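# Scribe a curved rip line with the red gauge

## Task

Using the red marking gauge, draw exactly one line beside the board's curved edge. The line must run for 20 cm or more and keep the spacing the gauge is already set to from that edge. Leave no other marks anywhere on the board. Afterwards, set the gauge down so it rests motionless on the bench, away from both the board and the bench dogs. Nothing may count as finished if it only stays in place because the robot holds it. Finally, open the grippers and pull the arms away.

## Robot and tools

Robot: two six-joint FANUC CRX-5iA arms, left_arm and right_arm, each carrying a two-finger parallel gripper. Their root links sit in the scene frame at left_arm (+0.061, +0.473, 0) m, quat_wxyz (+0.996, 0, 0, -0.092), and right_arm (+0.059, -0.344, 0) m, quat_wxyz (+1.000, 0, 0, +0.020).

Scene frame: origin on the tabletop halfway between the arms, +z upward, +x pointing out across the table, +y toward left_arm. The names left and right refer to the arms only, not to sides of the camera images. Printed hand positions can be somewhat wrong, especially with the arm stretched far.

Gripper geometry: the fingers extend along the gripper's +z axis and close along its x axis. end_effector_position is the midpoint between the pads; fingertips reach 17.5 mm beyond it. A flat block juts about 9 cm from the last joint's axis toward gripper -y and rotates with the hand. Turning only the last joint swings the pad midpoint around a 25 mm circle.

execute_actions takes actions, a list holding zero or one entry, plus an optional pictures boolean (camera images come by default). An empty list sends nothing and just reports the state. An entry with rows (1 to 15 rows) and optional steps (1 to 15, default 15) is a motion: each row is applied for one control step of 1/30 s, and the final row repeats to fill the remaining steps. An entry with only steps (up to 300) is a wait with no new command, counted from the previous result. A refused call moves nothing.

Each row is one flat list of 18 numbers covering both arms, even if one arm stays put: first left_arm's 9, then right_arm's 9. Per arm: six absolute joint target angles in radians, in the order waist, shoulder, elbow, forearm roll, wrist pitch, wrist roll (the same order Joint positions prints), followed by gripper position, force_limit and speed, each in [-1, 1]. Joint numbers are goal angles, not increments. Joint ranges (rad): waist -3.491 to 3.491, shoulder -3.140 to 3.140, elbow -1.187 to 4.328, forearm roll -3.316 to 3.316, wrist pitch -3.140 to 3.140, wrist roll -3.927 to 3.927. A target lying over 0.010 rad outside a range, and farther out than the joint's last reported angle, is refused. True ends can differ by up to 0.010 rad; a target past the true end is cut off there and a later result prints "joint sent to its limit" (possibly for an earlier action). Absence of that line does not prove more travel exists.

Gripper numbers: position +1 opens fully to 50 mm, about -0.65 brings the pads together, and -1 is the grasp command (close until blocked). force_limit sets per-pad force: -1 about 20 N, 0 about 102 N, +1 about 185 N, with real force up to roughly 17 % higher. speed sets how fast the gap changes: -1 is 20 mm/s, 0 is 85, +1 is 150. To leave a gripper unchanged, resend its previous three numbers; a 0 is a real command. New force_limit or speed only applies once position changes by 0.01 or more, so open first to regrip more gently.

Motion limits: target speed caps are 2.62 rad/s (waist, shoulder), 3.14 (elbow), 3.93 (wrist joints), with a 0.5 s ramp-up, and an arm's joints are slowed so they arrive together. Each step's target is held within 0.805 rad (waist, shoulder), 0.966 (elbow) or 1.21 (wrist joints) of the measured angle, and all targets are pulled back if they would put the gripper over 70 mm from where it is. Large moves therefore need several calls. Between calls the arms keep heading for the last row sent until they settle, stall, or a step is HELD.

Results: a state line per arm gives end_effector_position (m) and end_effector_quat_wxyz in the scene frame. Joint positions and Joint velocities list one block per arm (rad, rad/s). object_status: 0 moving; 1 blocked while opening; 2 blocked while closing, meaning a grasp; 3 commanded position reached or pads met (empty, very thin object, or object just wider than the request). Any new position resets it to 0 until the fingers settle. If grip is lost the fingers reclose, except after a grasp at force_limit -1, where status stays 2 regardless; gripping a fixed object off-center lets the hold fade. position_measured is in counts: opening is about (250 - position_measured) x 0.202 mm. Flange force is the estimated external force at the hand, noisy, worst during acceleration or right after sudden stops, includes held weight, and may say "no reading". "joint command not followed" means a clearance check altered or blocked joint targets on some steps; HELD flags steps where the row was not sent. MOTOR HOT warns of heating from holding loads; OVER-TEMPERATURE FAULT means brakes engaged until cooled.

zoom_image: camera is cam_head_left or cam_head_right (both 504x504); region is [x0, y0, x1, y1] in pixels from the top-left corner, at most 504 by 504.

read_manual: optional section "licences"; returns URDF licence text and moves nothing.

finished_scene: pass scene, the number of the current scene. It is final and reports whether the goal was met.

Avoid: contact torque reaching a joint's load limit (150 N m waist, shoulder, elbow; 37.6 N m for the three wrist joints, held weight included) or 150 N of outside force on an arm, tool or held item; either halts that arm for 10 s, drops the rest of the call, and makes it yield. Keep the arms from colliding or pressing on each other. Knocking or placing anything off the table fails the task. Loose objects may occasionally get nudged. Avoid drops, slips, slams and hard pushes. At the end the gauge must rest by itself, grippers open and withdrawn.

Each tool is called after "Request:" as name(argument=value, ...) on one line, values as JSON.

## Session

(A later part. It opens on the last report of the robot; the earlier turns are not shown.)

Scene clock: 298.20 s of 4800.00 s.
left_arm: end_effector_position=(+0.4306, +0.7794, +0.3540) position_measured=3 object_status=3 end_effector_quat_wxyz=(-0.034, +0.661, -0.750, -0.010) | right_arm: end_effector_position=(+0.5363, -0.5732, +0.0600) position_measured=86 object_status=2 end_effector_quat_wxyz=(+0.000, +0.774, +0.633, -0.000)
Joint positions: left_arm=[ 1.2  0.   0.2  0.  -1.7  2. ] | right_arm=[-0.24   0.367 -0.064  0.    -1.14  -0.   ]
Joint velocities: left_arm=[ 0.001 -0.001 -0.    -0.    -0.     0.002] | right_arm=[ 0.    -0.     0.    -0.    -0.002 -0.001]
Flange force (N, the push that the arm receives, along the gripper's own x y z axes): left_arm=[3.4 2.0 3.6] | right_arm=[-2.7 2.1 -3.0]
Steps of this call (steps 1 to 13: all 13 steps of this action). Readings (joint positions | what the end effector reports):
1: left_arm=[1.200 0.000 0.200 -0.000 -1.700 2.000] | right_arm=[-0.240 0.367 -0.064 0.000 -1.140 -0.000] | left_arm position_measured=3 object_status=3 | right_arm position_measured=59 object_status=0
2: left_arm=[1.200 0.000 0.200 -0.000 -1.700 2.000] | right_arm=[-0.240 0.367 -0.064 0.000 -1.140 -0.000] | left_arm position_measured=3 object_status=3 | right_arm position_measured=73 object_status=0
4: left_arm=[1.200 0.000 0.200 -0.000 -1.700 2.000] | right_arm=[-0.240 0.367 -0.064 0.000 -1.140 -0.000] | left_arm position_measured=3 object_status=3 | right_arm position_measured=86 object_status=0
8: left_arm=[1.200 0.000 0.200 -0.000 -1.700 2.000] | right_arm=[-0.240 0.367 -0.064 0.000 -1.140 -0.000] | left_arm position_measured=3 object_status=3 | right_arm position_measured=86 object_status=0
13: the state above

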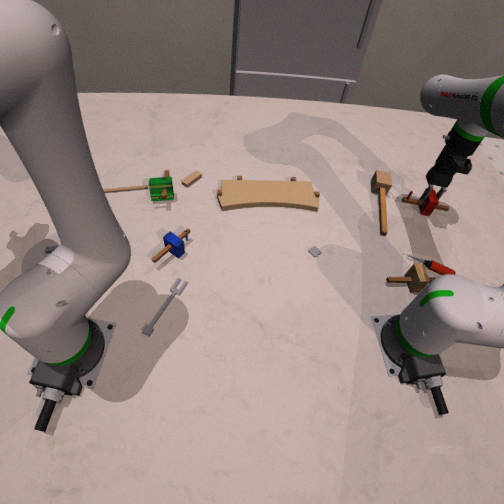

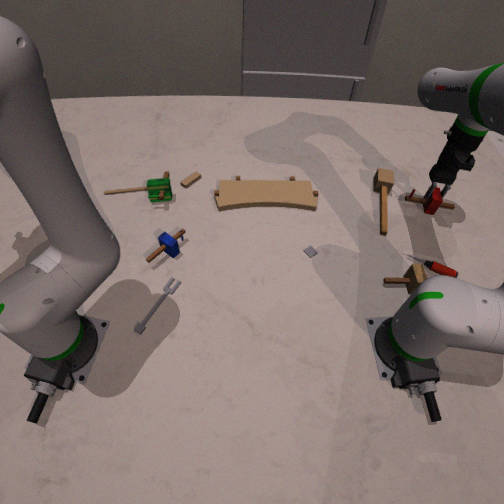

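Request:
execute_actions(actions=[{"rows":[[1.2,0,0.2,0,-1.7,2,1,0,0,-0.24,0.3172,0.1382,0,-1.3918,0,-1,0,0]]}], pictures=false)

Request:
execute_actions(actions=[{"rows":[[1.2,0,0.2,0,-1.7,2,1,0,0,0.8372,0.21,-0.03,0,-1.331,-2.418,-1,0,0]]}], pictures=false)

Request:
execute_actions(actions=[{"steps":50}], pictures=false)

Request:
execute_actions(actions=[{"rows":[[1.2,0,0.2,0,-1.7,2,1,0,0,0.8372,0.2761,-0.1494,0,-1.1453,-2.418,-1,0,0]]}])

Request:
zoom_image(camera="cam_head_left", region=[205,160,335,250])

Scene clock: 315.60 s of 4800.00 s.
left_arm: end_effector_position=(+0.4306, +0.7794, +0.3540) position_measured=3 object_status=3 end_effector_quat_wxyz=(-0.034, +0.661, -0.750, -0.010) | right_arm: end_effector_position=(+0.5489, -0.5758, +0.1693) position_measured=86 object_status=2 end_effector_quat_wxyz=(-0.000, +0.774, +0.633, -0.000)
Joint positions: left_arm=[ 1.2  0.   0.2 -0.  -1.7  2. ] | right_arm=[-0.24   0.318  0.137 -0.    -1.391 -0.   ]
Joint velocities: left_arm=[-0.001 -0.002 -0.     0.001  0.     0.002] | right_arm=[ 0.    -0.005  0.015 -0.    -0.015  0.001]
Flange force (N, the push that the arm receives, along the gripper's own x y z axes): left_arm=[4.7 1.2 3.6] | right_arm=[-2.1 4.3 -1.2]
Steps of this call (steps 1 to 15: the robot went on to your last target; steps 16 to 90: nothing new was sent; then 13.90 s passed at rest; steps 91 to 105: all 15 steps of this action). Readings (joint positions | what the end effector reports):
91: left_arm=[1.200 0.000 0.200 -0.000 -1.700 2.000] | right_arm=[-0.240 0.368 -0.063 -0.000 -1.141 -0.000] | left_arm position_measured=3 object_status=3 | right_arm position_measured=86 object_status=2
92: left_arm=[1.200 0.000 0.200 -0.000 -1.700 2.000] | right_arm=[-0.240 0.367 -0.057 -0.000 -1.148 -0.000] | left_arm position_measured=3 object_status=3 | right_arm position_measured=86 object_status=2
94: left_arm=[1.200 0.000 0.200 -0.000 -1.700 2.000] | right_arm=[-0.240 0.358 -0.025 -0.000 -1.188 -0.000] | left_arm position_measured=3 object_status=3 | right_arm position_measured=86 object_status=2
98: left_arm=[1.200 -0.000 0.200 -0.000 -1.700 2.000] | right_arm=[-0.240 0.332 0.077 -0.000 -1.315 -0.000] | left_arm position_measured=3 object_status=3 | right_arm position_measured=86 object_status=2
105: the state above

Scene clock: 316.10 s of 4800.00 s.
left_arm: end_effector_position=(+0.4306, +0.7794, +0.3540) position_measured=3 object_status=3 end_effector_quat_wxyz=(-0.034, +0.661, -0.750, -0.010) | right_arm: end_effector_position=(+0.5815, -0.4159, +0.1655) position_measured=86 object_status=2 end_effector_quat_wxyz=(+0.000, +0.818, +0.575, -0.000)
Joint positions: left_arm=[ 1.2  0.   0.2  0.  -1.7  2. ] | right_arm=[ 0.052  0.283  0.084  0.    -1.371 -0.438]
Joint velocities: left_arm=[ 0.     0.001  0.001 -0.    -0.     0.001] | right_arm=[ 0.696 -0.067 -0.104 -0.     0.037 -1.036]
Flange force (N, the push that the arm receives, along the gripper's own x y z axes): left_arm=[3.9 1.9 2.8] | right_arm=[-1.2 0.3 0.7]
Steps of this call (steps 1 to 15: all 15 steps of this action). Readings (joint positions | what the end effector reports):
1: left_arm=[1.200 0.000 0.200 -0.000 -1.700 2.000] | right_arm=[-0.240 0.317 0.137 -0.000 -1.391 -0.001] | left_arm position_measured=3 object_status=3 | right_arm position_measured=86 object_status=2
2: left_arm=[1.200 0.000 0.200 -0.000 -1.700 2.000] | right_arm=[-0.236 0.317 0.136 0.000 -1.391 -0.008] | left_arm position_measured=3 object_status=3 | right_arm position_measured=86 object_status=2
4: left_arm=[1.200 0.000 0.200 -0.000 -1.700 2.000] | right_arm=[-0.209 0.313 0.130 0.000 -1.388 -0.048] | left_arm position_measured=3 object_status=3 | right_arm position_measured=86 object_status=2
8: left_arm=[1.200 0.000 0.200 -0.000 -1.700 2.000] | right_arm=[-0.113 0.301 0.111 0.000 -1.381 -0.192] | left_arm position_measured=3 object_status=3 | right_arm position_measured=86 object_status=2
15: the state above

Scene clock: 317.77 s of 4800.00 s.
left_arm: end_effector_position=(+0.4306, +0.7794, +0.3540) position_measured=3 object_status=3 end_effector_quat_wxyz=(-0.034, +0.661, -0.750, -0.010) | right_arm: end_effector_position=(+0.4803, -0.0152, +0.1558) position_measured=86 object_status=2 end_effector_quat_wxyz=(+0.000, +1.000, +0.015, -0.000)
Joint positions: left_arm=[ 1.2  0.   0.2 -0.  -1.7  2. ] | right_arm=[ 0.837  0.21  -0.03   0.    -1.331 -2.418]
Joint velocities: left_arm=[ 0.001 -0.001 -0.001  0.     0.    -0.002] | right_arm=[ 0.001  0.    -0.    -0.     0.001 -0.002]
Flange force (N, the push that the arm receives, along the gripper's own x y z axes): left_arm=[2.6 1.4 4.5] | right_arm=[3.5 -0.1 -1.7]
Steps of this call (steps 1 to 50: the robot went on to your last target). Readings (joint positions | what the end effector reports):
1: left_arm=[1.200 0.000 0.200 -0.000 -1.700 2.000] | right_arm=[0.075 0.281 0.080 0.000 -1.370 -0.473] | left_arm position_measured=3 object_status=3 | right_arm position_measured=86 object_status=2
2: left_arm=[1.200 0.000 0.200 -0.000 -1.700 2.000] | right_arm=[0.098 0.279 0.077 0.000 -1.369 -0.509] | left_arm position_measured=3 object_status=3 | right_arm position_measured=86 object_status=2
4: left_arm=[1.200 0.000 0.200 -0.000 -1.700 2.000] | right_arm=[0.145 0.274 0.070 0.000 -1.367 -0.582] | left_arm position_measured=3 object_status=3 | right_arm position_measured=86 object_status=2
8: left_arm=[1.200 0.000 0.200 -0.000 -1.700 2.000] | right_arm=[0.234 0.266 0.057 0.000 -1.362 -0.739] | left_arm position_measured=3 object_status=3 | right_arm position_measured=86 object_status=2
50: the state above

Scene clock: 318.27 s of 4800.00 s.
left_arm: end_effector_position=(+0.4306, +0.7794, +0.3540) position_measured=3 object_status=3 end_effector_quat_wxyz=(-0.034, +0.661, -0.750, -0.010) | right_arm: end_effector_position=(+0.4805, -0.0148, +0.0741) position_measured=86 object_status=2 end_effector_quat_wxyz=(-0.000, +1.000, +0.015, -0.000)
Joint positions: left_arm=[ 1.2  0.   0.2 -0.  -1.7  2. ] | right_arm=[ 0.837  0.276 -0.149 -0.    -1.146 -2.418]
Joint velocities: left_arm=[ 0.001  0.001 -0.001 -0.     0.    -0.001] | right_arm=[ 0.     0.002 -0.003  0.     0.003  0.   ]
Flange force (N, the push that the arm receives, along the gripper's own x y z axes): left_arm=[2.2 1.9 2.6] | right_arm=[3.2 -0.1 0.3]
Steps of this call (steps 1 to 15: all 15 steps of this action). Readings (joint positions | what the end effector reports):
1: left_arm=[1.200 0.000 0.200 0.000 -1.700 2.000] | right_arm=[0.837 0.210 -0.031 0.000 -1.330 -2.418] | left_arm position_measured=3 object_status=3 | right_arm position_measured=86 object_status=2
2: left_arm=[1.200 0.000 0.200 -0.000 -1.700 2.000] | right_arm=[0.837 0.212 -0.035 0.000 -1.323 -2.418] | left_arm position_measured=3 object_status=3 | right_arm position_measured=86 object_status=2
4: left_arm=[1.200 0.000 0.200 0.000 -1.700 2.000] | right_arm=[0.837 0.227 -0.061 0.000 -1.283 -2.418] | left_arm position_measured=3 object_status=3 | right_arm position_measured=86 object_status=2
8: left_arm=[1.200 0.000 0.200 -0.000 -1.700 2.000] | right_arm=[0.837 0.267 -0.133 -0.000 -1.171 -2.418] | left_arm position_measured=3 object_status=3 | right_arm position_measured=86 object_status=2
15: the state above

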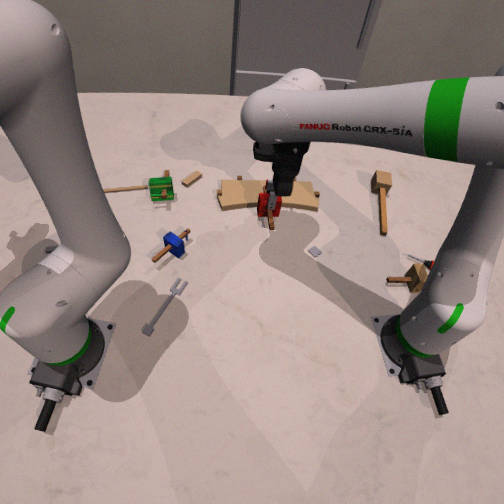

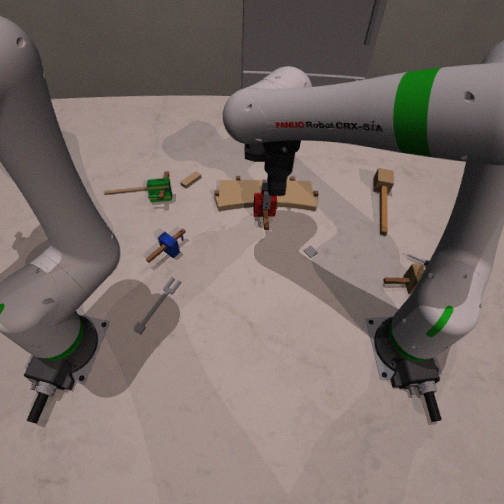

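Region (205, 160, 335, 250) of cam_head_left's 504x504 image, scaled by 3.877, with more detail than that image has; it fills the top 349 rows of this view, and the rest is white.

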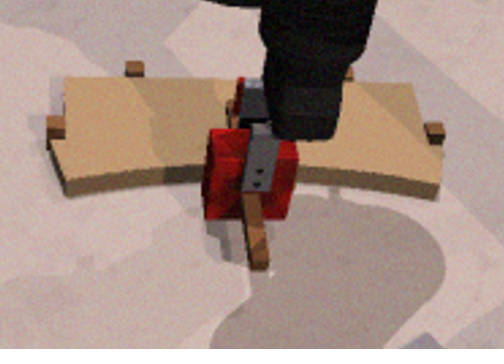

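Request:
execute_actions(actions=[{"rows":[[1.2,0,0.2,0,-1.7,2,1,0,0,0.8311,0.2836,-0.1397,0,-1.1475,-2.412,-1,0,0]],"steps":12}])

Request:
execute_actions(actions=[{"rows":[[1.2,0,0.2,0,-1.7,2,1,0,0,0.8265,0.2893,-0.1325,0,-1.1491,-2.4073,-1,0,0]],"steps":12}], pictures=false)

Scene clock: 357.27 s of 4800.00 s.
left_arm: end_effector_position=(+0.4306, +0.7794, +0.3540) position_measured=3 object_status=3 end_effector_quat_wxyz=(-0.034, +0.661, -0.750, -0.010) | right_arm: end_effector_position=(+0.4845, -0.0149, +0.0740) position_measured=86 object_status=2 end_effector_quat_wxyz=(+0.000, +1.000, +0.015, +0.000)
Joint positions: left_arm=[ 1.2  0.   0.2 -0.  -1.7  2. ] | right_arm=[ 0.831  0.284 -0.14   0.    -1.147 -2.412]
Joint velocities: left_arm=[-0.001 -0.001  0.     0.001 -0.     0.001] | right_arm=[-0.001  0.     0.     0.001  0.     0.001]
Flange force (N, the push that the arm receives, along the gripper's own x y z axes): left_arm=[1.5 0.1 2.3] | right_arm=[3.4 0.6 -0.7]
Steps of this call (steps 1 to 15: the robot went on to your last target; steps 16 to 90: nothing new was sent; then 35.60 s passed at rest; steps 91 to 102: all 12 steps of this action). Readings (joint positions | what the end effector reports):
91: left_arm=[1.200 0.000 0.200 -0.000 -1.700 2.000] | right_arm=[0.837 0.277 -0.149 0.000 -1.145 -2.418] | left_arm position_measured=3 object_status=3 | right_arm position_measured=86 object_status=2
92: left_arm=[1.200 0.000 0.200 -0.000 -1.700 2.000] | right_arm=[0.836 0.279 -0.146 0.000 -1.145 -2.417] | left_arm position_measured=3 object_status=3 | right_arm position_measured=86 object_status=2
94: left_arm=[1.200 0.000 0.200 0.000 -1.700 2.000] | right_arm=[0.833 0.282 -0.142 0.000 -1.147 -2.414] | left_arm position_measured=3 object_status=3 | right_arm position_measured=86 object_status=2
98: left_arm=[1.200 0.000 0.200 -0.000 -1.700 2.000] | right_arm=[0.831 0.283 -0.140 0.000 -1.147 -2.412] | left_arm position_measured=3 object_status=3 | right_arm position_measured=86 object_status=2
102: the state above

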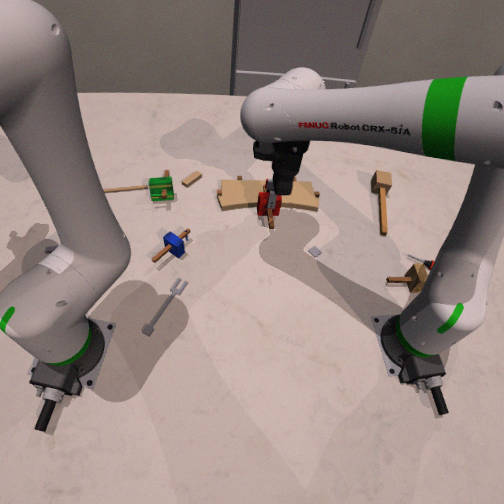

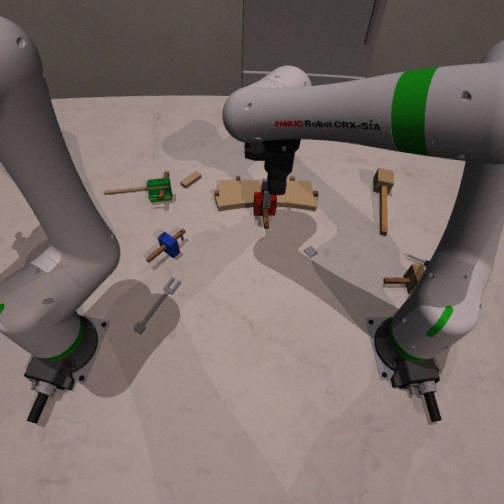

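Scene clock: 357.67 s of 4800.00 s.
left_arm: end_effector_position=(+0.4306, +0.7794, +0.3540) position_measured=3 object_status=3 end_effector_quat_wxyz=(-0.034, +0.661, -0.750, -0.010) | right_arm: end_effector_position=(+0.4875, -0.0150, +0.0739) position_measured=86 object_status=2 end_effector_quat_wxyz=(+0.000, +1.000, +0.015, -0.000)
Joint positions: left_arm=[ 1.2  0.   0.2 -0.  -1.7  2. ] | right_arm=[ 0.827  0.289 -0.133  0.    -1.149 -2.407]
Joint velocities: left_arm=[-0.     0.002  0.     0.     0.    -0.001] | right_arm=[-0.    -0.     0.     0.     0.001  0.   ]
Flange force (N, the push that the arm receives, along the gripper's own x y z axes): left_arm=[4.0 0.7 3.8] | right_arm=[2.4 0.7 -0.4]
Steps of this call (steps 1 to 12: all 12 steps of this action). Readings (joint positions | what the end effector reports):
1: left_arm=[1.200 0.000 0.200 -0.000 -1.700 2.000] | right_arm=[0.831 0.284 -0.139 0.000 -1.148 -2.412] | left_arm position_measured=3 object_status=3 | right_arm position_measured=86 object_status=2
2: left_arm=[1.200 0.000 0.200 -0.000 -1.700 2.000] | right_arm=[0.829 0.286 -0.137 0.000 -1.148 -2.410] | left_arm position_measured=3 object_status=3 | right_arm position_measured=86 object_status=2
4: left_arm=[1.200 -0.000 0.200 -0.000 -1.700 2.000] | right_arm=[0.828 0.288 -0.134 0.000 -1.149 -2.408] | left_arm position_measured=3 object_status=3 | right_arm position_measured=86 object_status=2
8: left_arm=[1.200 0.000 0.200 -0.000 -1.700 2.000] | right_arm=[0.827 0.289 -0.133 0.000 -1.149 -2.407] | left_arm position_measured=3 object_status=3 | right_arm position_measured=86 object_status=2
12: the state above

Request:
execute_actions(actions=[{"rows":[[1.2,0,0.2,0,-1.7,2,1,0,0,0.8235,0.2931,-0.1276,0,-1.1502,-2.4043,-1,0,0]],"steps":12}], pictures=false)

Request:
execute_actions(actions=[{"rows":[[1.2,0,0.2,0,-1.7,2,1,0,0,0.8205,0.2969,-0.1226,0,-1.1514,-2.4013,-1,0,0]],"steps":12}])

Request:
zoom_image(camera="cam_head_left", region=[205,155,335,240])

Scene clock: 363.77 s of 4800.00 s.
left_arm: end_effector_position=(+0.4306, +0.7794, +0.3540) position_measured=3 object_status=3 end_effector_quat_wxyz=(-0.034, +0.661, -0.750, -0.010) | right_arm: end_effector_position=(+0.4895, -0.0150, +0.0739) position_measured=86 object_status=2 end_effector_quat_wxyz=(+0.000, +1.000, +0.015, -0.000)
Joint positions: left_arm=[ 1.2  0.   0.2 -0.  -1.7  2. ] | right_arm=[ 0.824  0.293 -0.128 -0.    -1.15  -2.404]
Joint velocities: left_arm=[ 0.    -0.001  0.001 -0.001 -0.    -0.001] | right_arm=[-0.  0.  0.  0. -0. -0.]
Flange force (N, the push that the arm receives, along the gripper's own x y z axes): left_arm=[4.5 3.1 4.7] | right_arm=[1.6 0.0 -1.4]
Steps of this call (steps 1 to 15: the robot went on to your last target; steps 16 to 90: nothing new was sent; then 2.70 s passed at rest; steps 91 to 102: all 12 steps of this action). Readings (joint positions | what the end effector reports):
91: left_arm=[1.200 0.000 0.200 -0.000 -1.700 2.000] | right_arm=[0.826 0.290 -0.132 -0.000 -1.149 -2.407] | left_arm position_measured=3 object_status=3 | right_arm position_measured=86 object_status=2
92: left_arm=[1.200 0.000 0.200 -0.000 -1.700 2.000] | right_arm=[0.825 0.291 -0.131 -0.000 -1.150 -2.406] | left_arm position_measured=3 object_status=3 | right_arm position_measured=86 object_status=2
94: left_arm=[1.200 -0.000 0.200 0.000 -1.700 2.000] | right_arm=[0.824 0.292 -0.129 -0.000 -1.150 -2.405] | left_arm position_measured=3 object_status=3 | right_arm position_measured=86 object_status=2
98: left_arm=[1.200 -0.000 0.200 -0.000 -1.700 2.000] | right_arm=[0.824 0.293 -0.128 -0.000 -1.150 -2.404] | left_arm position_measured=3 object_status=3 | right_arm position_measured=86 object_status=2
102: the state above

Scene clock: 364.17 s of 4800.00 s.
left_arm: end_effector_position=(+0.4306, +0.7794, +0.3540) position_measured=3 object_status=3 end_effector_quat_wxyz=(-0.034, +0.661, -0.750, -0.010) | right_arm: end_effector_position=(+0.4915, -0.0150, +0.0739) position_measured=86 object_status=2 end_effector_quat_wxyz=(+0.000, +1.000, +0.015, -0.000)
Joint positions: left_arm=[ 1.2  0.   0.2 -0.  -1.7  2. ] | right_arm=[ 0.821  0.297 -0.123 -0.    -1.151 -2.401]
Joint velocities: left_arm=[-0.002 -0.     0.001 -0.     0.    -0.   ] | right_arm=[-0.    -0.     0.    -0.    -0.001 -0.002]
Flange force (N, the push that the arm receives, along the gripper's own x y z axes): left_arm=[3.0 1.6 2.9] | right_arm=[3.0 0.2 -1.3]
Steps of this call (steps 1 to 12: all 12 steps of this action). Readings (joint positions | what the end effector reports):
1: left_arm=[1.200 0.000 0.200 0.000 -1.700 2.000] | right_arm=[0.823 0.293 -0.127 -0.000 -1.150 -2.404] | left_arm position_measured=3 object_status=3 | right_arm position_measured=86 object_status=2
2: left_arm=[1.200 -0.000 0.200 -0.000 -1.700 2.000] | right_arm=[0.822 0.295 -0.126 -0.000 -1.151 -2.403] | left_arm position_measured=3 object_status=3 | right_arm position_measured=86 object_status=2
4: left_arm=[1.200 0.000 0.200 0.000 -1.700 2.000] | right_arm=[0.821 0.296 -0.124 -0.000 -1.151 -2.402] | left_arm position_measured=3 object_status=3 | right_arm position_measured=86 object_status=2
8: left_arm=[1.200 0.000 0.200 -0.000 -1.700 2.000] | right_arm=[0.821 0.297 -0.123 -0.000 -1.151 -2.401] | left_arm position_measured=3 object_status=3 | right_arm position_measured=86 object_status=2
12: the state above

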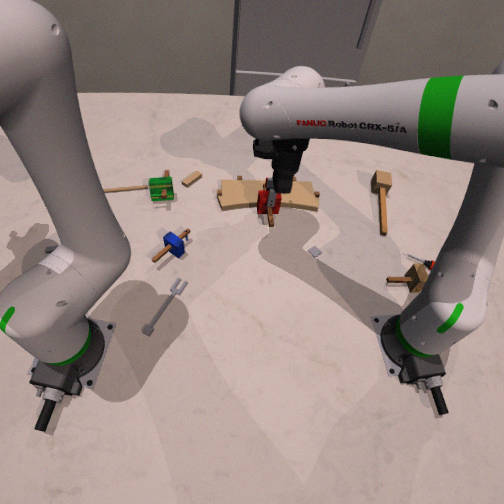

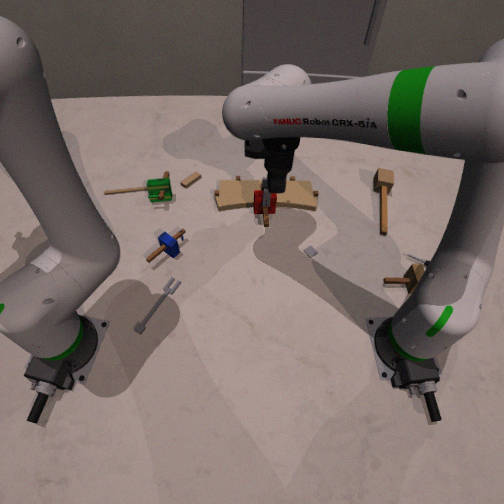

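Region (205, 155, 335, 240) of cam_head_left's 504x504 image, scaled by 3.877, with more detail than that image has; it fills the top 330 rows of this view, and the rest is white.

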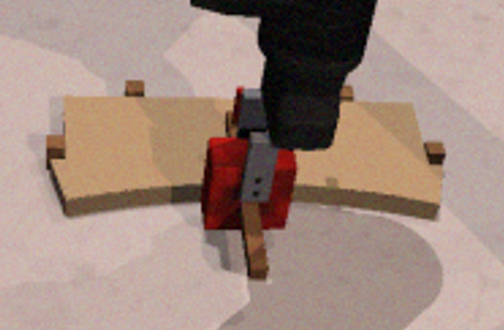

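Request:
execute_actions(actions=[{"rows":[[1.2,0,0.2,0,-1.7,2,1,0,0,0.8175,0.3007,-0.1176,0,-1.1525,-2.3983,-1,0,0]],"steps":12}], pictures=false)

Request:
execute_actions(actions=[{"rows":[[1.2,0,0.2,0,-1.7,2,1,0,0,0.8145,0.3045,-0.1126,0,-1.1537,-2.3953,-1,0,0]],"steps":12}], pictures=false)

Scene clock: 371.83 s of 4800.00 s.
left_arm: end_effector_position=(+0.4306, +0.7794, +0.3540) position_measured=3 object_status=3 end_effector_quat_wxyz=(-0.034, +0.661, -0.750, -0.010) | right_arm: end_effector_position=(+0.4936, -0.0150, +0.0739) position_measured=86 object_status=2 end_effector_quat_wxyz=(+0.000, +1.000, +0.015, +0.000)
Joint positions: left_arm=[ 1.2  0.   0.2 -0.  -1.7  2. ] | right_arm=[ 0.818  0.301 -0.118  0.    -1.152 -2.398]
Joint velocities: left_arm=[-0.002  0.    -0.     0.    -0.     0.001] | right_arm=[0.    0.    0.    0.001 0.001 0.   ]
Flange force (N, the push that the arm receives, along the gripper's own x y z axes): left_arm=[5.4 2.1 5.8] | right_arm=[4.3 -0.5 -1.2]
Steps of this call (steps 1 to 15: the robot went on to your last target; steps 16 to 90: nothing new was sent; then 4.27 s passed at rest; steps 91 to 102: all 12 steps of this action). Readings (joint positions | what the end effector reports):
91: left_arm=[1.200 -0.000 0.200 -0.000 -1.700 2.000] | right_arm=[0.820 0.297 -0.122 0.000 -1.152 -2.401] | left_arm position_measured=3 object_status=3 | right_arm position_measured=86 object_status=2
92: left_arm=[1.200 0.000 0.200 -0.000 -1.700 2.000] | right_arm=[0.819 0.298 -0.121 0.000 -1.152 -2.400] | left_arm position_measured=3 object_status=3 | right_arm position_measured=86 object_status=2
94: left_arm=[1.200 -0.000 0.200 -0.000 -1.700 2.000] | right_arm=[0.818 0.300 -0.119 0.000 -1.152 -2.399] | left_arm position_measured=3 object_status=3 | right_arm position_measured=86 object_status=2
98: left_arm=[1.200 -0.000 0.200 -0.000 -1.700 2.000] | right_arm=[0.818 0.301 -0.118 0.000 -1.152 -2.398] | left_arm position_measured=3 object_status=3 | right_arm position_measured=86 object_status=2
102: the state above

Scene clock: 372.23 s of 4800.00 s.
left_arm: end_effector_position=(+0.4306, +0.7794, +0.3540) position_measured=3 object_status=3 end_effector_quat_wxyz=(-0.034, +0.661, -0.750, -0.010) | right_arm: end_effector_position=(+0.4956, -0.0150, +0.0739) position_measured=86 object_status=2 end_effector_quat_wxyz=(+0.000, +1.000, +0.015, +0.000)
Joint positions: left_arm=[ 1.2  0.   0.2 -0.  -1.7  2. ] | right_arm=[ 0.815  0.304 -0.113  0.    -1.154 -2.395]
Joint velocities: left_arm=[ 0.001  0.001 -0.001 -0.    -0.     0.001] | right_arm=[-0.     0.     0.001 -0.     0.    -0.001]
Flange force (N, the push that the arm receives, along the gripper's own x y z axes): left_arm=[2.0 1.1 2.9] | right_arm=[1.1 0.8 -0.5]
Steps of this call (steps 1 to 12: all 12 steps of this action). Readings (joint positions | what the end effector reports):
1: left_arm=[1.200 0.000 0.200 -0.000 -1.700 2.000] | right_arm=[0.817 0.301 -0.117 0.000 -1.153 -2.398] | left_arm position_measured=3 object_status=3 | right_arm position_measured=86 object_status=2
2: left_arm=[1.200 -0.000 0.200 -0.000 -1.700 2.000] | right_arm=[0.816 0.302 -0.116 0.000 -1.153 -2.397] | left_arm position_measured=3 object_status=3 | right_arm position_measured=86 object_status=2
4: left_arm=[1.200 0.000 0.200 0.000 -1.700 2.000] | right_arm=[0.815 0.304 -0.114 0.000 -1.153 -2.396] | left_arm position_measured=3 object_status=3 | right_arm position_measured=86 object_status=2
8: left_arm=[1.200 0.000 0.200 -0.000 -1.700 2.000] | right_arm=[0.815 0.304 -0.113 0.000 -1.154 -2.395] | left_arm position_measured=3 object_status=3 | right_arm position_measured=86 object_status=2
12: the state above

Request:
execute_actions(actions=[{"rows":[[1.2,0,0.2,0,-1.7,2,1,0,0,0.8115,0.3083,-0.1076,0,-1.1549,-2.3923,-1,0,0]],"steps":12}], pictures=false)

Request:
execute_actions(actions=[{"rows":[[1.2,0,0.2,0,-1.7,2,1,0,0,0.8085,0.3121,-0.1026,0,-1.1561,-2.3893,-1,0,0]],"steps":12}], pictures=false)

Scene clock: 378.67 s of 4800.00 s.
left_arm: end_effector_position=(+0.4306, +0.7794, +0.3540) position_measured=3 object_status=3 end_effector_quat_wxyz=(-0.034, +0.661, -0.750, -0.010) | right_arm: end_effector_position=(+0.4976, -0.0151, +0.0739) position_measured=86 object_status=2 end_effector_quat_wxyz=(+0.000, +1.000, +0.015, +0.000)
Joint positions: left_arm=[ 1.2  0.   0.2 -0.  -1.7  2. ] | right_arm=[ 0.812  0.308 -0.108  0.    -1.155 -2.392]
Joint velocities: left_arm=[ 0.002  0.002 -0.001 -0.001 -0.    -0.   ] | right_arm=[-0.    -0.     0.001  0.    -0.001  0.   ]
Flange force (N, the push that the arm receives, along the gripper's own x y z axes): left_arm=[2.7 0.6 2.8] | right_arm=[3.5 -0.1 -1.1]
Steps of this call (steps 1 to 15: the robot went on to your last target; steps 16 to 90: nothing new was sent; then 3.03 s passed at rest; steps 91 to 102: all 12 steps of this action). Readings (joint positions | what the end effector reports):
91: left_arm=[1.200 0.000 0.200 -0.000 -1.700 2.000] | right_arm=[0.814 0.305 -0.112 0.000 -1.154 -2.395] | left_arm position_measured=3 object_status=3 | right_arm position_measured=86 object_status=2
92: left_arm=[1.200 -0.000 0.200 0.000 -1.700 2.000] | right_arm=[0.813 0.306 -0.111 0.000 -1.154 -2.394] | left_arm position_measured=3 object_status=3 | right_arm position_measured=86 object_status=2
94: left_arm=[1.200 0.000 0.200 0.000 -1.700 2.000] | right_arm=[0.812 0.307 -0.109 0.000 -1.155 -2.393] | left_arm position_measured=3 object_status=3 | right_arm position_measured=86 object_status=2
98: left_arm=[1.200 0.000 0.200 -0.000 -1.700 2.000] | right_arm=[0.812 0.308 -0.108 0.000 -1.155 -2.392] | left_arm position_measured=3 object_status=3 | right_arm position_measured=86 object_status=2
102: the state above

Scene clock: 379.07 s of 4800.00 s.
left_arm: end_effector_position=(+0.4306, +0.7794, +0.3540) position_measured=3 object_status=3 end_effector_quat_wxyz=(-0.034, +0.661, -0.750, -0.010) | right_arm: end_effector_position=(+0.4997, -0.0151, +0.0739) position_measured=86 object_status=2 end_effector_quat_wxyz=(+0.000, +1.000, +0.015, +0.000)
Joint positions: left_arm=[ 1.2  0.   0.2 -0.  -1.7  2. ] | right_arm=[ 0.809  0.312 -0.103  0.    -1.156 -2.389]
Joint velocities: left_arm=[ 0.001 -0.    -0.     0.001  0.    -0.002] | right_arm=[-0.     0.    -0.    -0.001 -0.     0.   ]
Flange force (N, the push that the arm receives, along the gripper's own x y z axes): left_arm=[1.7 0.4 1.3] | right_arm=[1.9 0.4 -1.2]
Steps of this call (steps 1 to 12: all 12 steps of this action). Readings (joint positions | what the end effector reports):
1: left_arm=[1.200 -0.000 0.200 -0.000 -1.700 2.000] | right_arm=[0.811 0.309 -0.107 0.000 -1.155 -2.392] | left_arm position_measured=3 object_status=3 | right_arm position_measured=86 object_status=2
2: left_arm=[1.200 0.000 0.200 0.000 -1.700 2.000] | right_arm=[0.810 0.310 -0.106 0.000 -1.155 -2.391] | left_arm position_measured=3 object_status=3 | right_arm position_measured=86 object_status=2
4: left_arm=[1.200 0.000 0.200 -0.000 -1.700 2.000] | right_arm=[0.809 0.311 -0.104 0.000 -1.156 -2.390] | left_arm position_measured=3 object_status=3 | right_arm position_measured=86 object_status=2
8: left_arm=[1.200 0.000 0.200 -0.000 -1.700 2.000] | right_arm=[0.809 0.312 -0.103 0.000 -1.156 -2.389] | left_arm position_measured=3 object_status=3 | right_arm position_measured=86 object_status=2
12: the state above

Request:
execute_actions(actions=[{"rows":[[1.2,0,0.2,0,-1.7,2,1,0,0,0.8056,0.3159,-0.0976,0,-1.1573,-2.3864,-1,0,0]],"steps":12}], pictures=false)

Request:
execute_actions(actions=[{"rows":[[1.2,0,0.2,0,-1.7,2,1,0,0,0.8027,0.3197,-0.0926,0,-1.1585,-2.3835,-1,0,0]],"steps":12}])

Request:
zoom_image(camera="cam_head_right", region=[205,155,335,240])

Scene clock: 386.73 s of 4800.00 s.
left_arm: end_effector_position=(+0.4306, +0.7794, +0.3540) position_measured=3 object_status=3 end_effector_quat_wxyz=(-0.034, +0.661, -0.750, -0.010) | right_arm: end_effector_position=(+0.5016, -0.0151, +0.0739) position_measured=86 object_status=2 end_effector_quat_wxyz=(-0.000, +1.000, +0.015, -0.000)
Joint positions: left_arm=[ 1.2  0.   0.2 -0.  -1.7  2. ] | right_arm=[ 0.806  0.316 -0.098 -0.    -1.157 -2.386]
Joint velocities: left_arm=[-0.001  0.001  0.     0.     0.     0.001] | right_arm=[-0.  0.  0.  0. -0.  0.]
Flange force (N, the push that the arm receives, along the gripper's own x y z axes): left_arm=[4.2 0.3 3.8] | right_arm=[5.8 -1.0 -1.5]
Steps of this call (steps 1 to 15: the robot went on to your last target; steps 16 to 90: nothing new was sent; then 4.27 s passed at rest; steps 91 to 102: all 12 steps of this action). Readings (joint positions | what the end effector reports):
91: left_arm=[1.200 -0.000 0.200 -0.000 -1.700 2.000] | right_arm=[0.808 0.312 -0.102 -0.000 -1.156 -2.389] | left_arm position_measured=3 object_status=3 | right_arm position_measured=86 object_status=2
92: left_arm=[1.200 0.000 0.200 -0.000 -1.700 2.000] | right_arm=[0.807 0.314 -0.101 -0.000 -1.157 -2.388] | left_arm position_measured=3 object_status=3 | right_arm position_measured=86 object_status=2
94: left_arm=[1.200 0.000 0.200 -0.000 -1.700 2.000] | right_arm=[0.806 0.315 -0.099 -0.000 -1.157 -2.387] | left_arm position_measured=3 object_status=3 | right_arm position_measured=86 object_status=2
98: left_arm=[1.200 0.000 0.200 -0.000 -1.700 2.000] | right_arm=[0.806 0.316 -0.098 -0.000 -1.157 -2.386] | left_arm position_measured=3 object_status=3 | right_arm position_measured=86 object_status=2
102: the state above

Scene clock: 387.13 s of 4800.00 s.
left_arm: end_effector_position=(+0.4306, +0.7794, +0.3540) position_measured=3 object_status=3 end_effector_quat_wxyz=(-0.034, +0.661, -0.750, -0.010) | right_arm: end_effector_position=(+0.5035, -0.0152, +0.0739) position_measured=86 object_status=2 end_effector_quat_wxyz=(+0.000, +1.000, +0.015, -0.000)
Joint positions: left_arm=[ 1.2  0.   0.2 -0.  -1.7  2. ] | right_arm=[ 0.803  0.32  -0.093 -0.    -1.159 -2.383]
Joint velocities: left_arm=[ 0.     0.    -0.    -0.     0.    -0.003] | right_arm=[-0.001  0.     0.002  0.    -0.001  0.   ]
Flange force (N, the push that the arm receives, along the gripper's own x y z axes): left_arm=[1.8 0.2 1.7] | right_arm=[-32.9 5.4 -21.1]
Steps of this call (steps 1 to 12: all 12 steps of this action). Readings (joint positions | what the end effector reports):
1: left_arm=[1.200 0.000 0.200 -0.000 -1.700 2.000] | right_arm=[0.805 0.316 -0.097 -0.000 -1.157 -2.386] | left_arm position_measured=3 object_status=3 | right_arm position_measured=86 object_status=2
2: left_arm=[1.200 0.000 0.200 -0.000 -1.700 2.000] | right_arm=[0.805 0.317 -0.096 -0.000 -1.158 -2.385] | left_arm position_measured=3 object_status=3 | right_arm position_measured=86 object_status=2
4: left_arm=[1.200 0.000 0.200 -0.000 -1.700 2.000] | right_arm=[0.804 0.319 -0.094 -0.000 -1.159 -2.384] | left_arm position_measured=3 object_status=3 | right_arm position_measured=86 object_status=2
8: left_arm=[1.200 0.000 0.200 -0.000 -1.700 2.000] | right_arm=[0.803 0.320 -0.093 -0.000 -1.159 -2.384] | left_arm position_measured=3 object_status=3 | right_arm position_measured=86 object_status=2
12: the state above

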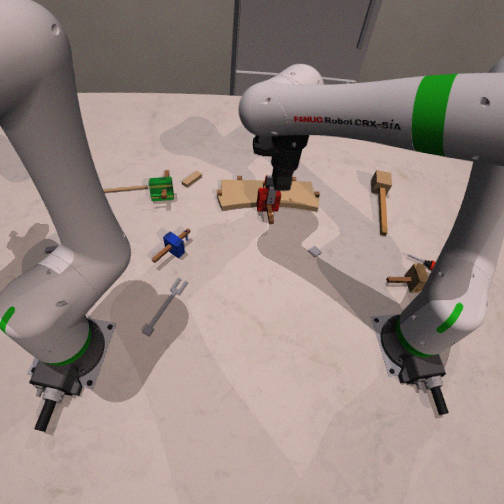

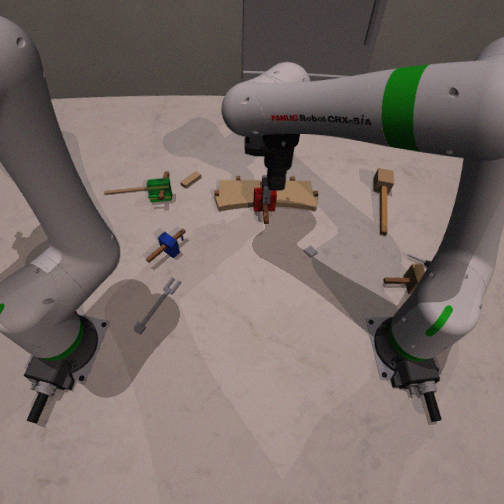

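Region (205, 155, 335, 240) of cam_head_right's 504x504 image, scaled by 3.877, with more detail than that image has; it fills the top 330 rows of this view, and the rest is white.

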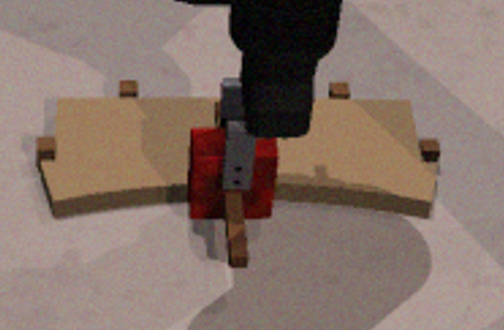

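Request:
execute_actions(actions=[{"rows":[[1.2,0,0.2,0,-1.7,2,1,0,0,0.8311,0.2836,-0.1397,0,-1.1475,-2.412,-1,0,0]],"steps":12}], pictures=false)

Request:
execute_actions(actions=[{"rows":[[1.2,0,0.2,0,-1.7,2,1,0,0,0.6929,0.1382,-0.3171,0,-1.1155,-2.5037,-1,0,0]],"steps":15}], pictures=false)

Request:
execute_actions(actions=[{"rows":[[1.2,0,0.2,0,-1.7,2,1,0,0,0.6869,0.1468,-0.3071,0,-1.1169,-2.4977,-1,0,0]],"steps":15}], pictures=false)

Request:
execute_actions(actions=[{"rows":[[1.2,0,0.2,0,-1.7,2,1,0,0,0.6839,0.1511,-0.3021,0,-1.1176,-2.4947,-1,0,0]],"steps":12}])

Request:
zoom_image(camera="cam_head_left", region=[205,155,335,240])

Scene clock: 405.77 s of 4800.00 s.
left_arm: end_effector_position=(+0.4306, +0.7794, +0.3540) position_measured=3 object_status=3 end_effector_quat_wxyz=(-0.034, +0.661, -0.750, -0.010) | right_arm: end_effector_position=(+0.4847, -0.0150, +0.0740) position_measured=87 object_status=2 end_effector_quat_wxyz=(+0.000, +1.000, +0.015, +0.000)
Joint positions: left_arm=[ 1.2  0.   0.2 -0.  -1.7  2. ] | right_arm=[ 0.831  0.284 -0.139  0.    -1.148 -2.412]
Joint velocities: left_arm=[-0.001 -0.001  0.001  0.    -0.    -0.001] | right_arm=[ 0.003 -0.002 -0.003  0.001  0.001 -0.002]
Flange force (N, the push that the arm receives, along the gripper's own x y z axes): left_arm=[2.9 2.1 4.2] | right_arm=[6.8 -1.2 -1.8]
Steps of this call (steps 1 to 15: the robot went on to your last target; steps 16 to 90: nothing new was sent; then 15.23 s passed at rest; steps 91 to 102: all 12 steps of this action). Readings (joint positions | what the end effector reports):
91: left_arm=[1.200 0.000 0.200 0.000 -1.700 2.000] | right_arm=[0.803 0.319 -0.093 0.000 -1.158 -2.383] | left_arm position_measured=3 object_status=3 | right_arm position_measured=87 object_status=2
92: left_arm=[1.200 0.000 0.200 -0.000 -1.700 2.000] | right_arm=[0.806 0.315 -0.099 0.001 -1.156 -2.387] | left_arm position_measured=3 object_status=3 | right_arm position_measured=87 object_status=2
94: left_arm=[1.200 0.000 0.200 -0.000 -1.700 2.000] | right_arm=[0.820 0.297 -0.122 0.001 -1.151 -2.401] | left_arm position_measured=3 object_status=3 | right_arm position_measured=87 object_status=2
98: left_arm=[1.200 -0.000 0.200 -0.000 -1.700 2.000] | right_arm=[0.830 0.285 -0.138 0.000 -1.148 -2.411] | left_arm position_measured=3 object_status=3 | right_arm position_measured=87 object_status=2
102: the state above

Scene clock: 406.27 s of 4800.00 s.
left_arm: end_effector_position=(+0.4306, +0.7794, +0.3540) position_measured=3 object_status=3 end_effector_quat_wxyz=(-0.034, +0.661, -0.750, -0.010) | right_arm: end_effector_position=(+0.4804, -0.1194, +0.0740) position_measured=87 object_status=2 end_effector_quat_wxyz=(-0.000, +0.995, -0.100, -0.000)
Joint positions: left_arm=[ 1.2  0.   0.2 -0.  -1.7  2. ] | right_arm=[ 0.694  0.139 -0.316 -0.    -1.116 -2.503]
Joint velocities: left_arm=[-0.    -0.002  0.     0.001  0.    -0.   ] | right_arm=[-0.006 -0.008 -0.01  -0.     0.    -0.004]
Flange force (N, the push that the arm receives, along the gripper's own x y z axes): left_arm=[2.2 0.5 2.4] | right_arm=[-1.6 1.7 -1.5]
Steps of this call (steps 1 to 15: all 15 steps of this action). Readings (joint positions | what the end effector reports):
1: left_arm=[1.200 0.000 0.200 -0.000 -1.700 2.000] | right_arm=[0.831 0.283 -0.140 0.000 -1.147 -2.412] | left_arm position_measured=3 object_status=3 | right_arm position_measured=87 object_status=2
2: left_arm=[1.200 0.000 0.200 -0.000 -1.700 2.000] | right_arm=[0.827 0.278 -0.146 -0.000 -1.146 -2.415] | left_arm position_measured=3 object_status=3 | right_arm position_measured=87 object_status=2
4: left_arm=[1.200 0.000 0.200 -0.000 -1.700 2.000] | right_arm=[0.802 0.252 -0.178 -0.000 -1.140 -2.432] | left_arm position_measured=3 object_status=3 | right_arm position_measured=87 object_status=2
8: left_arm=[1.200 0.000 0.200 -0.000 -1.700 2.000] | right_arm=[0.727 0.174 -0.273 -0.000 -1.123 -2.481] | left_arm position_measured=3 object_status=3 | right_arm position_measured=87 object_status=2
15: the state above

Scene clock: 406.77 s of 4800.00 s.
left_arm: end_effector_position=(+0.4306, +0.7794, +0.3540) position_measured=3 object_status=3 end_effector_quat_wxyz=(-0.034, +0.661, -0.750, -0.010) | right_arm: end_effector_position=(+0.4844, -0.1198, +0.0740) position_measured=87 object_status=2 end_effector_quat_wxyz=(-0.000, +0.995, -0.100, -0.000)
Joint positions: left_arm=[ 1.2  0.   0.2 -0.  -1.7  2. ] | right_arm=[ 0.687  0.147 -0.307 -0.    -1.117 -2.498]
Joint velocities: left_arm=[-0.    -0.001 -0.     0.    -0.    -0.002] | right_arm=[ 0.     0.    -0.001  0.    -0.002  0.   ]
Flange force (N, the push that the arm receives, along the gripper's own x y z axes): left_arm=[3.2 2.7 2.2] | right_arm=[4.8 -1.5 -1.4]
Steps of this call (steps 1 to 15: all 15 steps of this action). Readings (joint positions | what the end effector reports):
1: left_arm=[1.200 0.000 0.200 -0.000 -1.700 2.000] | right_arm=[0.693 0.139 -0.316 -0.000 -1.116 -2.503] | left_arm position_measured=3 object_status=3 | right_arm position_measured=87 object_status=2
2: left_arm=[1.200 0.000 0.200 -0.000 -1.700 2.000] | right_arm=[0.691 0.141 -0.314 -0.000 -1.116 -2.503] | left_arm position_measured=3 object_status=3 | right_arm position_measured=87 object_status=2
4: left_arm=[1.200 -0.000 0.200 0.000 -1.700 2.000] | right_arm=[0.688 0.145 -0.309 -0.000 -1.116 -2.500] | left_arm position_measured=3 object_status=3 | right_arm position_measured=87 object_status=2
8: left_arm=[1.200 0.000 0.200 -0.000 -1.700 2.000] | right_arm=[0.687 0.147 -0.307 -0.000 -1.117 -2.498] | left_arm position_measured=3 object_status=3 | right_arm position_measured=87 object_status=2
15: the state above

Scene clock: 407.17 s of 4800.00 s.
left_arm: end_effector_position=(+0.4306, +0.7794, +0.3540) position_measured=3 object_status=3 end_effector_quat_wxyz=(-0.034, +0.661, -0.750, -0.010) | right_arm: end_effector_position=(+0.4864, -0.1199, +0.0741) position_measured=87 object_status=2 end_effector_quat_wxyz=(+0.000, +0.995, -0.100, -0.000)
Joint positions: left_arm=[ 1.2  0.   0.2 -0.  -1.7  2. ] | right_arm=[ 0.684  0.151 -0.302 -0.    -1.118 -2.495]
Joint velocities: left_arm=[ 0.    -0.002  0.001  0.    -0.    -0.   ] | right_arm=[-0.     0.    -0.     0.001 -0.    -0.001]
Flange force (N, the push that the arm receives, along the gripper's own x y z axes): left_arm=[4.1 1.7 5.3] | right_arm=[3.4 -0.6 -0.6]
Steps of this call (steps 1 to 12: all 12 steps of this action). Readings (joint positions | what the end effector reports):
1: left_arm=[1.200 0.000 0.200 -0.000 -1.700 2.000] | right_arm=[0.687 0.147 -0.307 -0.000 -1.117 -2.497] | left_arm position_measured=3 object_status=3 | right_arm position_measured=87 object_status=2
2: left_arm=[1.200 0.000 0.200 -0.000 -1.700 2.000] | right_arm=[0.686 0.148 -0.305 -0.000 -1.117 -2.497] | left_arm position_measured=3 object_status=3 | right_arm position_measured=87 object_status=2
4: left_arm=[1.200 0.000 0.200 -0.000 -1.700 2.000] | right_arm=[0.685 0.150 -0.303 -0.000 -1.117 -2.495] | left_arm position_measured=3 object_status=3 | right_arm position_measured=87 object_status=2
8: left_arm=[1.200 0.000 0.200 -0.000 -1.700 2.000] | right_arm=[0.684 0.151 -0.302 -0.000 -1.118 -2.495] | left_arm position_measured=3 object_status=3 | right_arm position_measured=87 object_status=2
12: the state above

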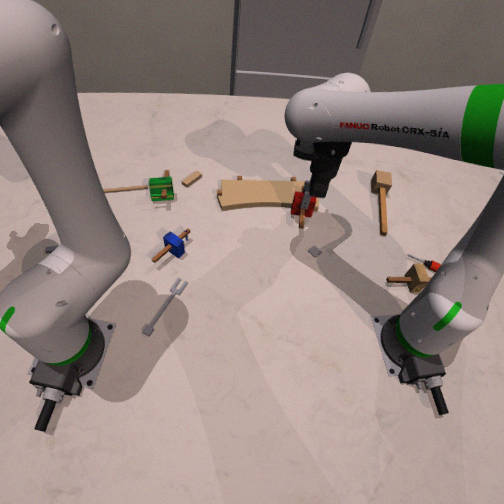

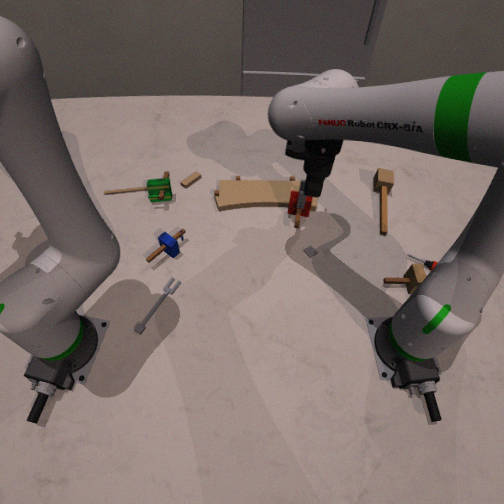

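Region (205, 155, 335, 240) of cam_head_left's 504x504 image, scaled by 3.877, with more detail than that image has; it fills the top 330 rows of this view, and the rest is white.

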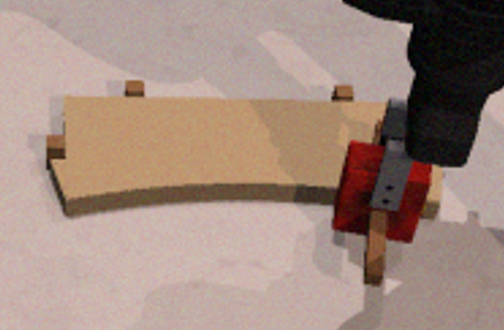

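Request:
execute_actions(actions=[{"rows":[[1.2,0,0.2,0,-1.7,2,1,0,0,0.6809,0.1554,-0.2971,0,-1.1183,-2.4917,-1,0,0]],"steps":12}], pictures=false)

Request:
execute_actions(actions=[{"rows":[[1.2,0,0.2,0,-1.7,2,1,0,0,0.6779,0.1597,-0.2921,0,-1.119,-2.4887,-1,0,0]],"steps":12}], pictures=false)

Scene clock: 415.67 s of 4800.00 s.
left_arm: end_effector_position=(+0.4306, +0.7794, +0.3540) position_measured=3 object_status=3 end_effector_quat_wxyz=(-0.034, +0.661, -0.750, -0.010) | right_arm: end_effector_position=(+0.4884, -0.1199, +0.0741) position_measured=87 object_status=2 end_effector_quat_wxyz=(+0.000, +0.995, -0.100, +0.000)
Joint positions: left_arm=[ 1.2  0.   0.2 -0.  -1.7  2. ] | right_arm=[ 0.681  0.155 -0.297  0.    -1.118 -2.492]
Joint velocities: left_arm=[ 0.001 -0.001 -0.001  0.001  0.     0.   ] | right_arm=[-0.     0.     0.     0.     0.     0.001]
Flange force (N, the push that the arm receives, along the gripper's own x y z axes): left_arm=[2.1 -0.4 2.1] | right_arm=[4.0 0.2 -0.5]
Steps of this call (steps 1 to 15: the robot went on to your last target; steps 16 to 90: nothing new was sent; then 5.10 s passed at rest; steps 91 to 102: all 12 steps of this action). Readings (joint positions | what the end effector reports):
91: left_arm=[1.200 0.000 0.200 -0.000 -1.700 2.000] | right_arm=[0.684 0.151 -0.302 0.000 -1.118 -2.494] | left_arm position_measured=3 object_status=3 | right_arm position_measured=87 object_status=2
92: left_arm=[1.200 0.000 0.200 -0.000 -1.700 2.000] | right_arm=[0.683 0.153 -0.300 0.000 -1.118 -2.494] | left_arm position_measured=3 object_status=3 | right_arm position_measured=87 object_status=2
94: left_arm=[1.200 0.000 0.200 -0.000 -1.700 2.000] | right_arm=[0.682 0.154 -0.298 0.000 -1.118 -2.492] | left_arm position_measured=3 object_status=3 | right_arm position_measured=87 object_status=2
98: left_arm=[1.200 0.000 0.200 -0.000 -1.700 2.000] | right_arm=[0.681 0.155 -0.297 0.000 -1.118 -2.492] | left_arm position_measured=3 object_status=3 | right_arm position_measured=87 object_status=2
102: the state above

Scene clock: 416.07 s of 4800.00 s.
left_arm: end_effector_position=(+0.4306, +0.7794, +0.3540) position_measured=3 object_status=3 end_effector_quat_wxyz=(-0.034, +0.661, -0.750, -0.010) | right_arm: end_effector_position=(+0.4904, -0.1199, +0.0741) position_measured=87 object_status=2 end_effector_quat_wxyz=(+0.000, +0.995, -0.100, +0.000)
Joint positions: left_arm=[ 1.2  0.   0.2 -0.  -1.7  2. ] | right_arm=[ 0.678  0.16  -0.292  0.    -1.119 -2.489]
Joint velocities: left_arm=[-0.001 -0.001  0.     0.001  0.    -0.001] | right_arm=[-0.    -0.     0.     0.001 -0.     0.   ]
Flange force (N, the push that the arm receives, along the gripper's own x y z axes): left_arm=[2.5 2.1 3.1] | right_arm=[3.6 -0.2 -0.6]
Steps of this call (steps 1 to 12: all 12 steps of this action). Readings (joint positions | what the end effector reports):
1: left_arm=[1.200 0.000 0.200 0.000 -1.700 2.000] | right_arm=[0.681 0.156 -0.297 0.000 -1.118 -2.491] | left_arm position_measured=3 object_status=3 | right_arm position_measured=87 object_status=2
2: left_arm=[1.200 0.000 0.200 -0.000 -1.700 2.000] | right_arm=[0.680 0.157 -0.295 0.000 -1.119 -2.491] | left_arm position_measured=3 object_status=3 | right_arm position_measured=87 object_status=2
4: left_arm=[1.200 0.000 0.200 -0.000 -1.700 2.000] | right_arm=[0.679 0.159 -0.293 0.000 -1.119 -2.489] | left_arm position_measured=3 object_status=3 | right_arm position_measured=87 object_status=2
8: left_arm=[1.200 0.000 0.200 -0.000 -1.700 2.000] | right_arm=[0.678 0.160 -0.292 0.000 -1.119 -2.489] | left_arm position_measured=3 object_status=3 | right_arm position_measured=87 object_status=2
12: the state above


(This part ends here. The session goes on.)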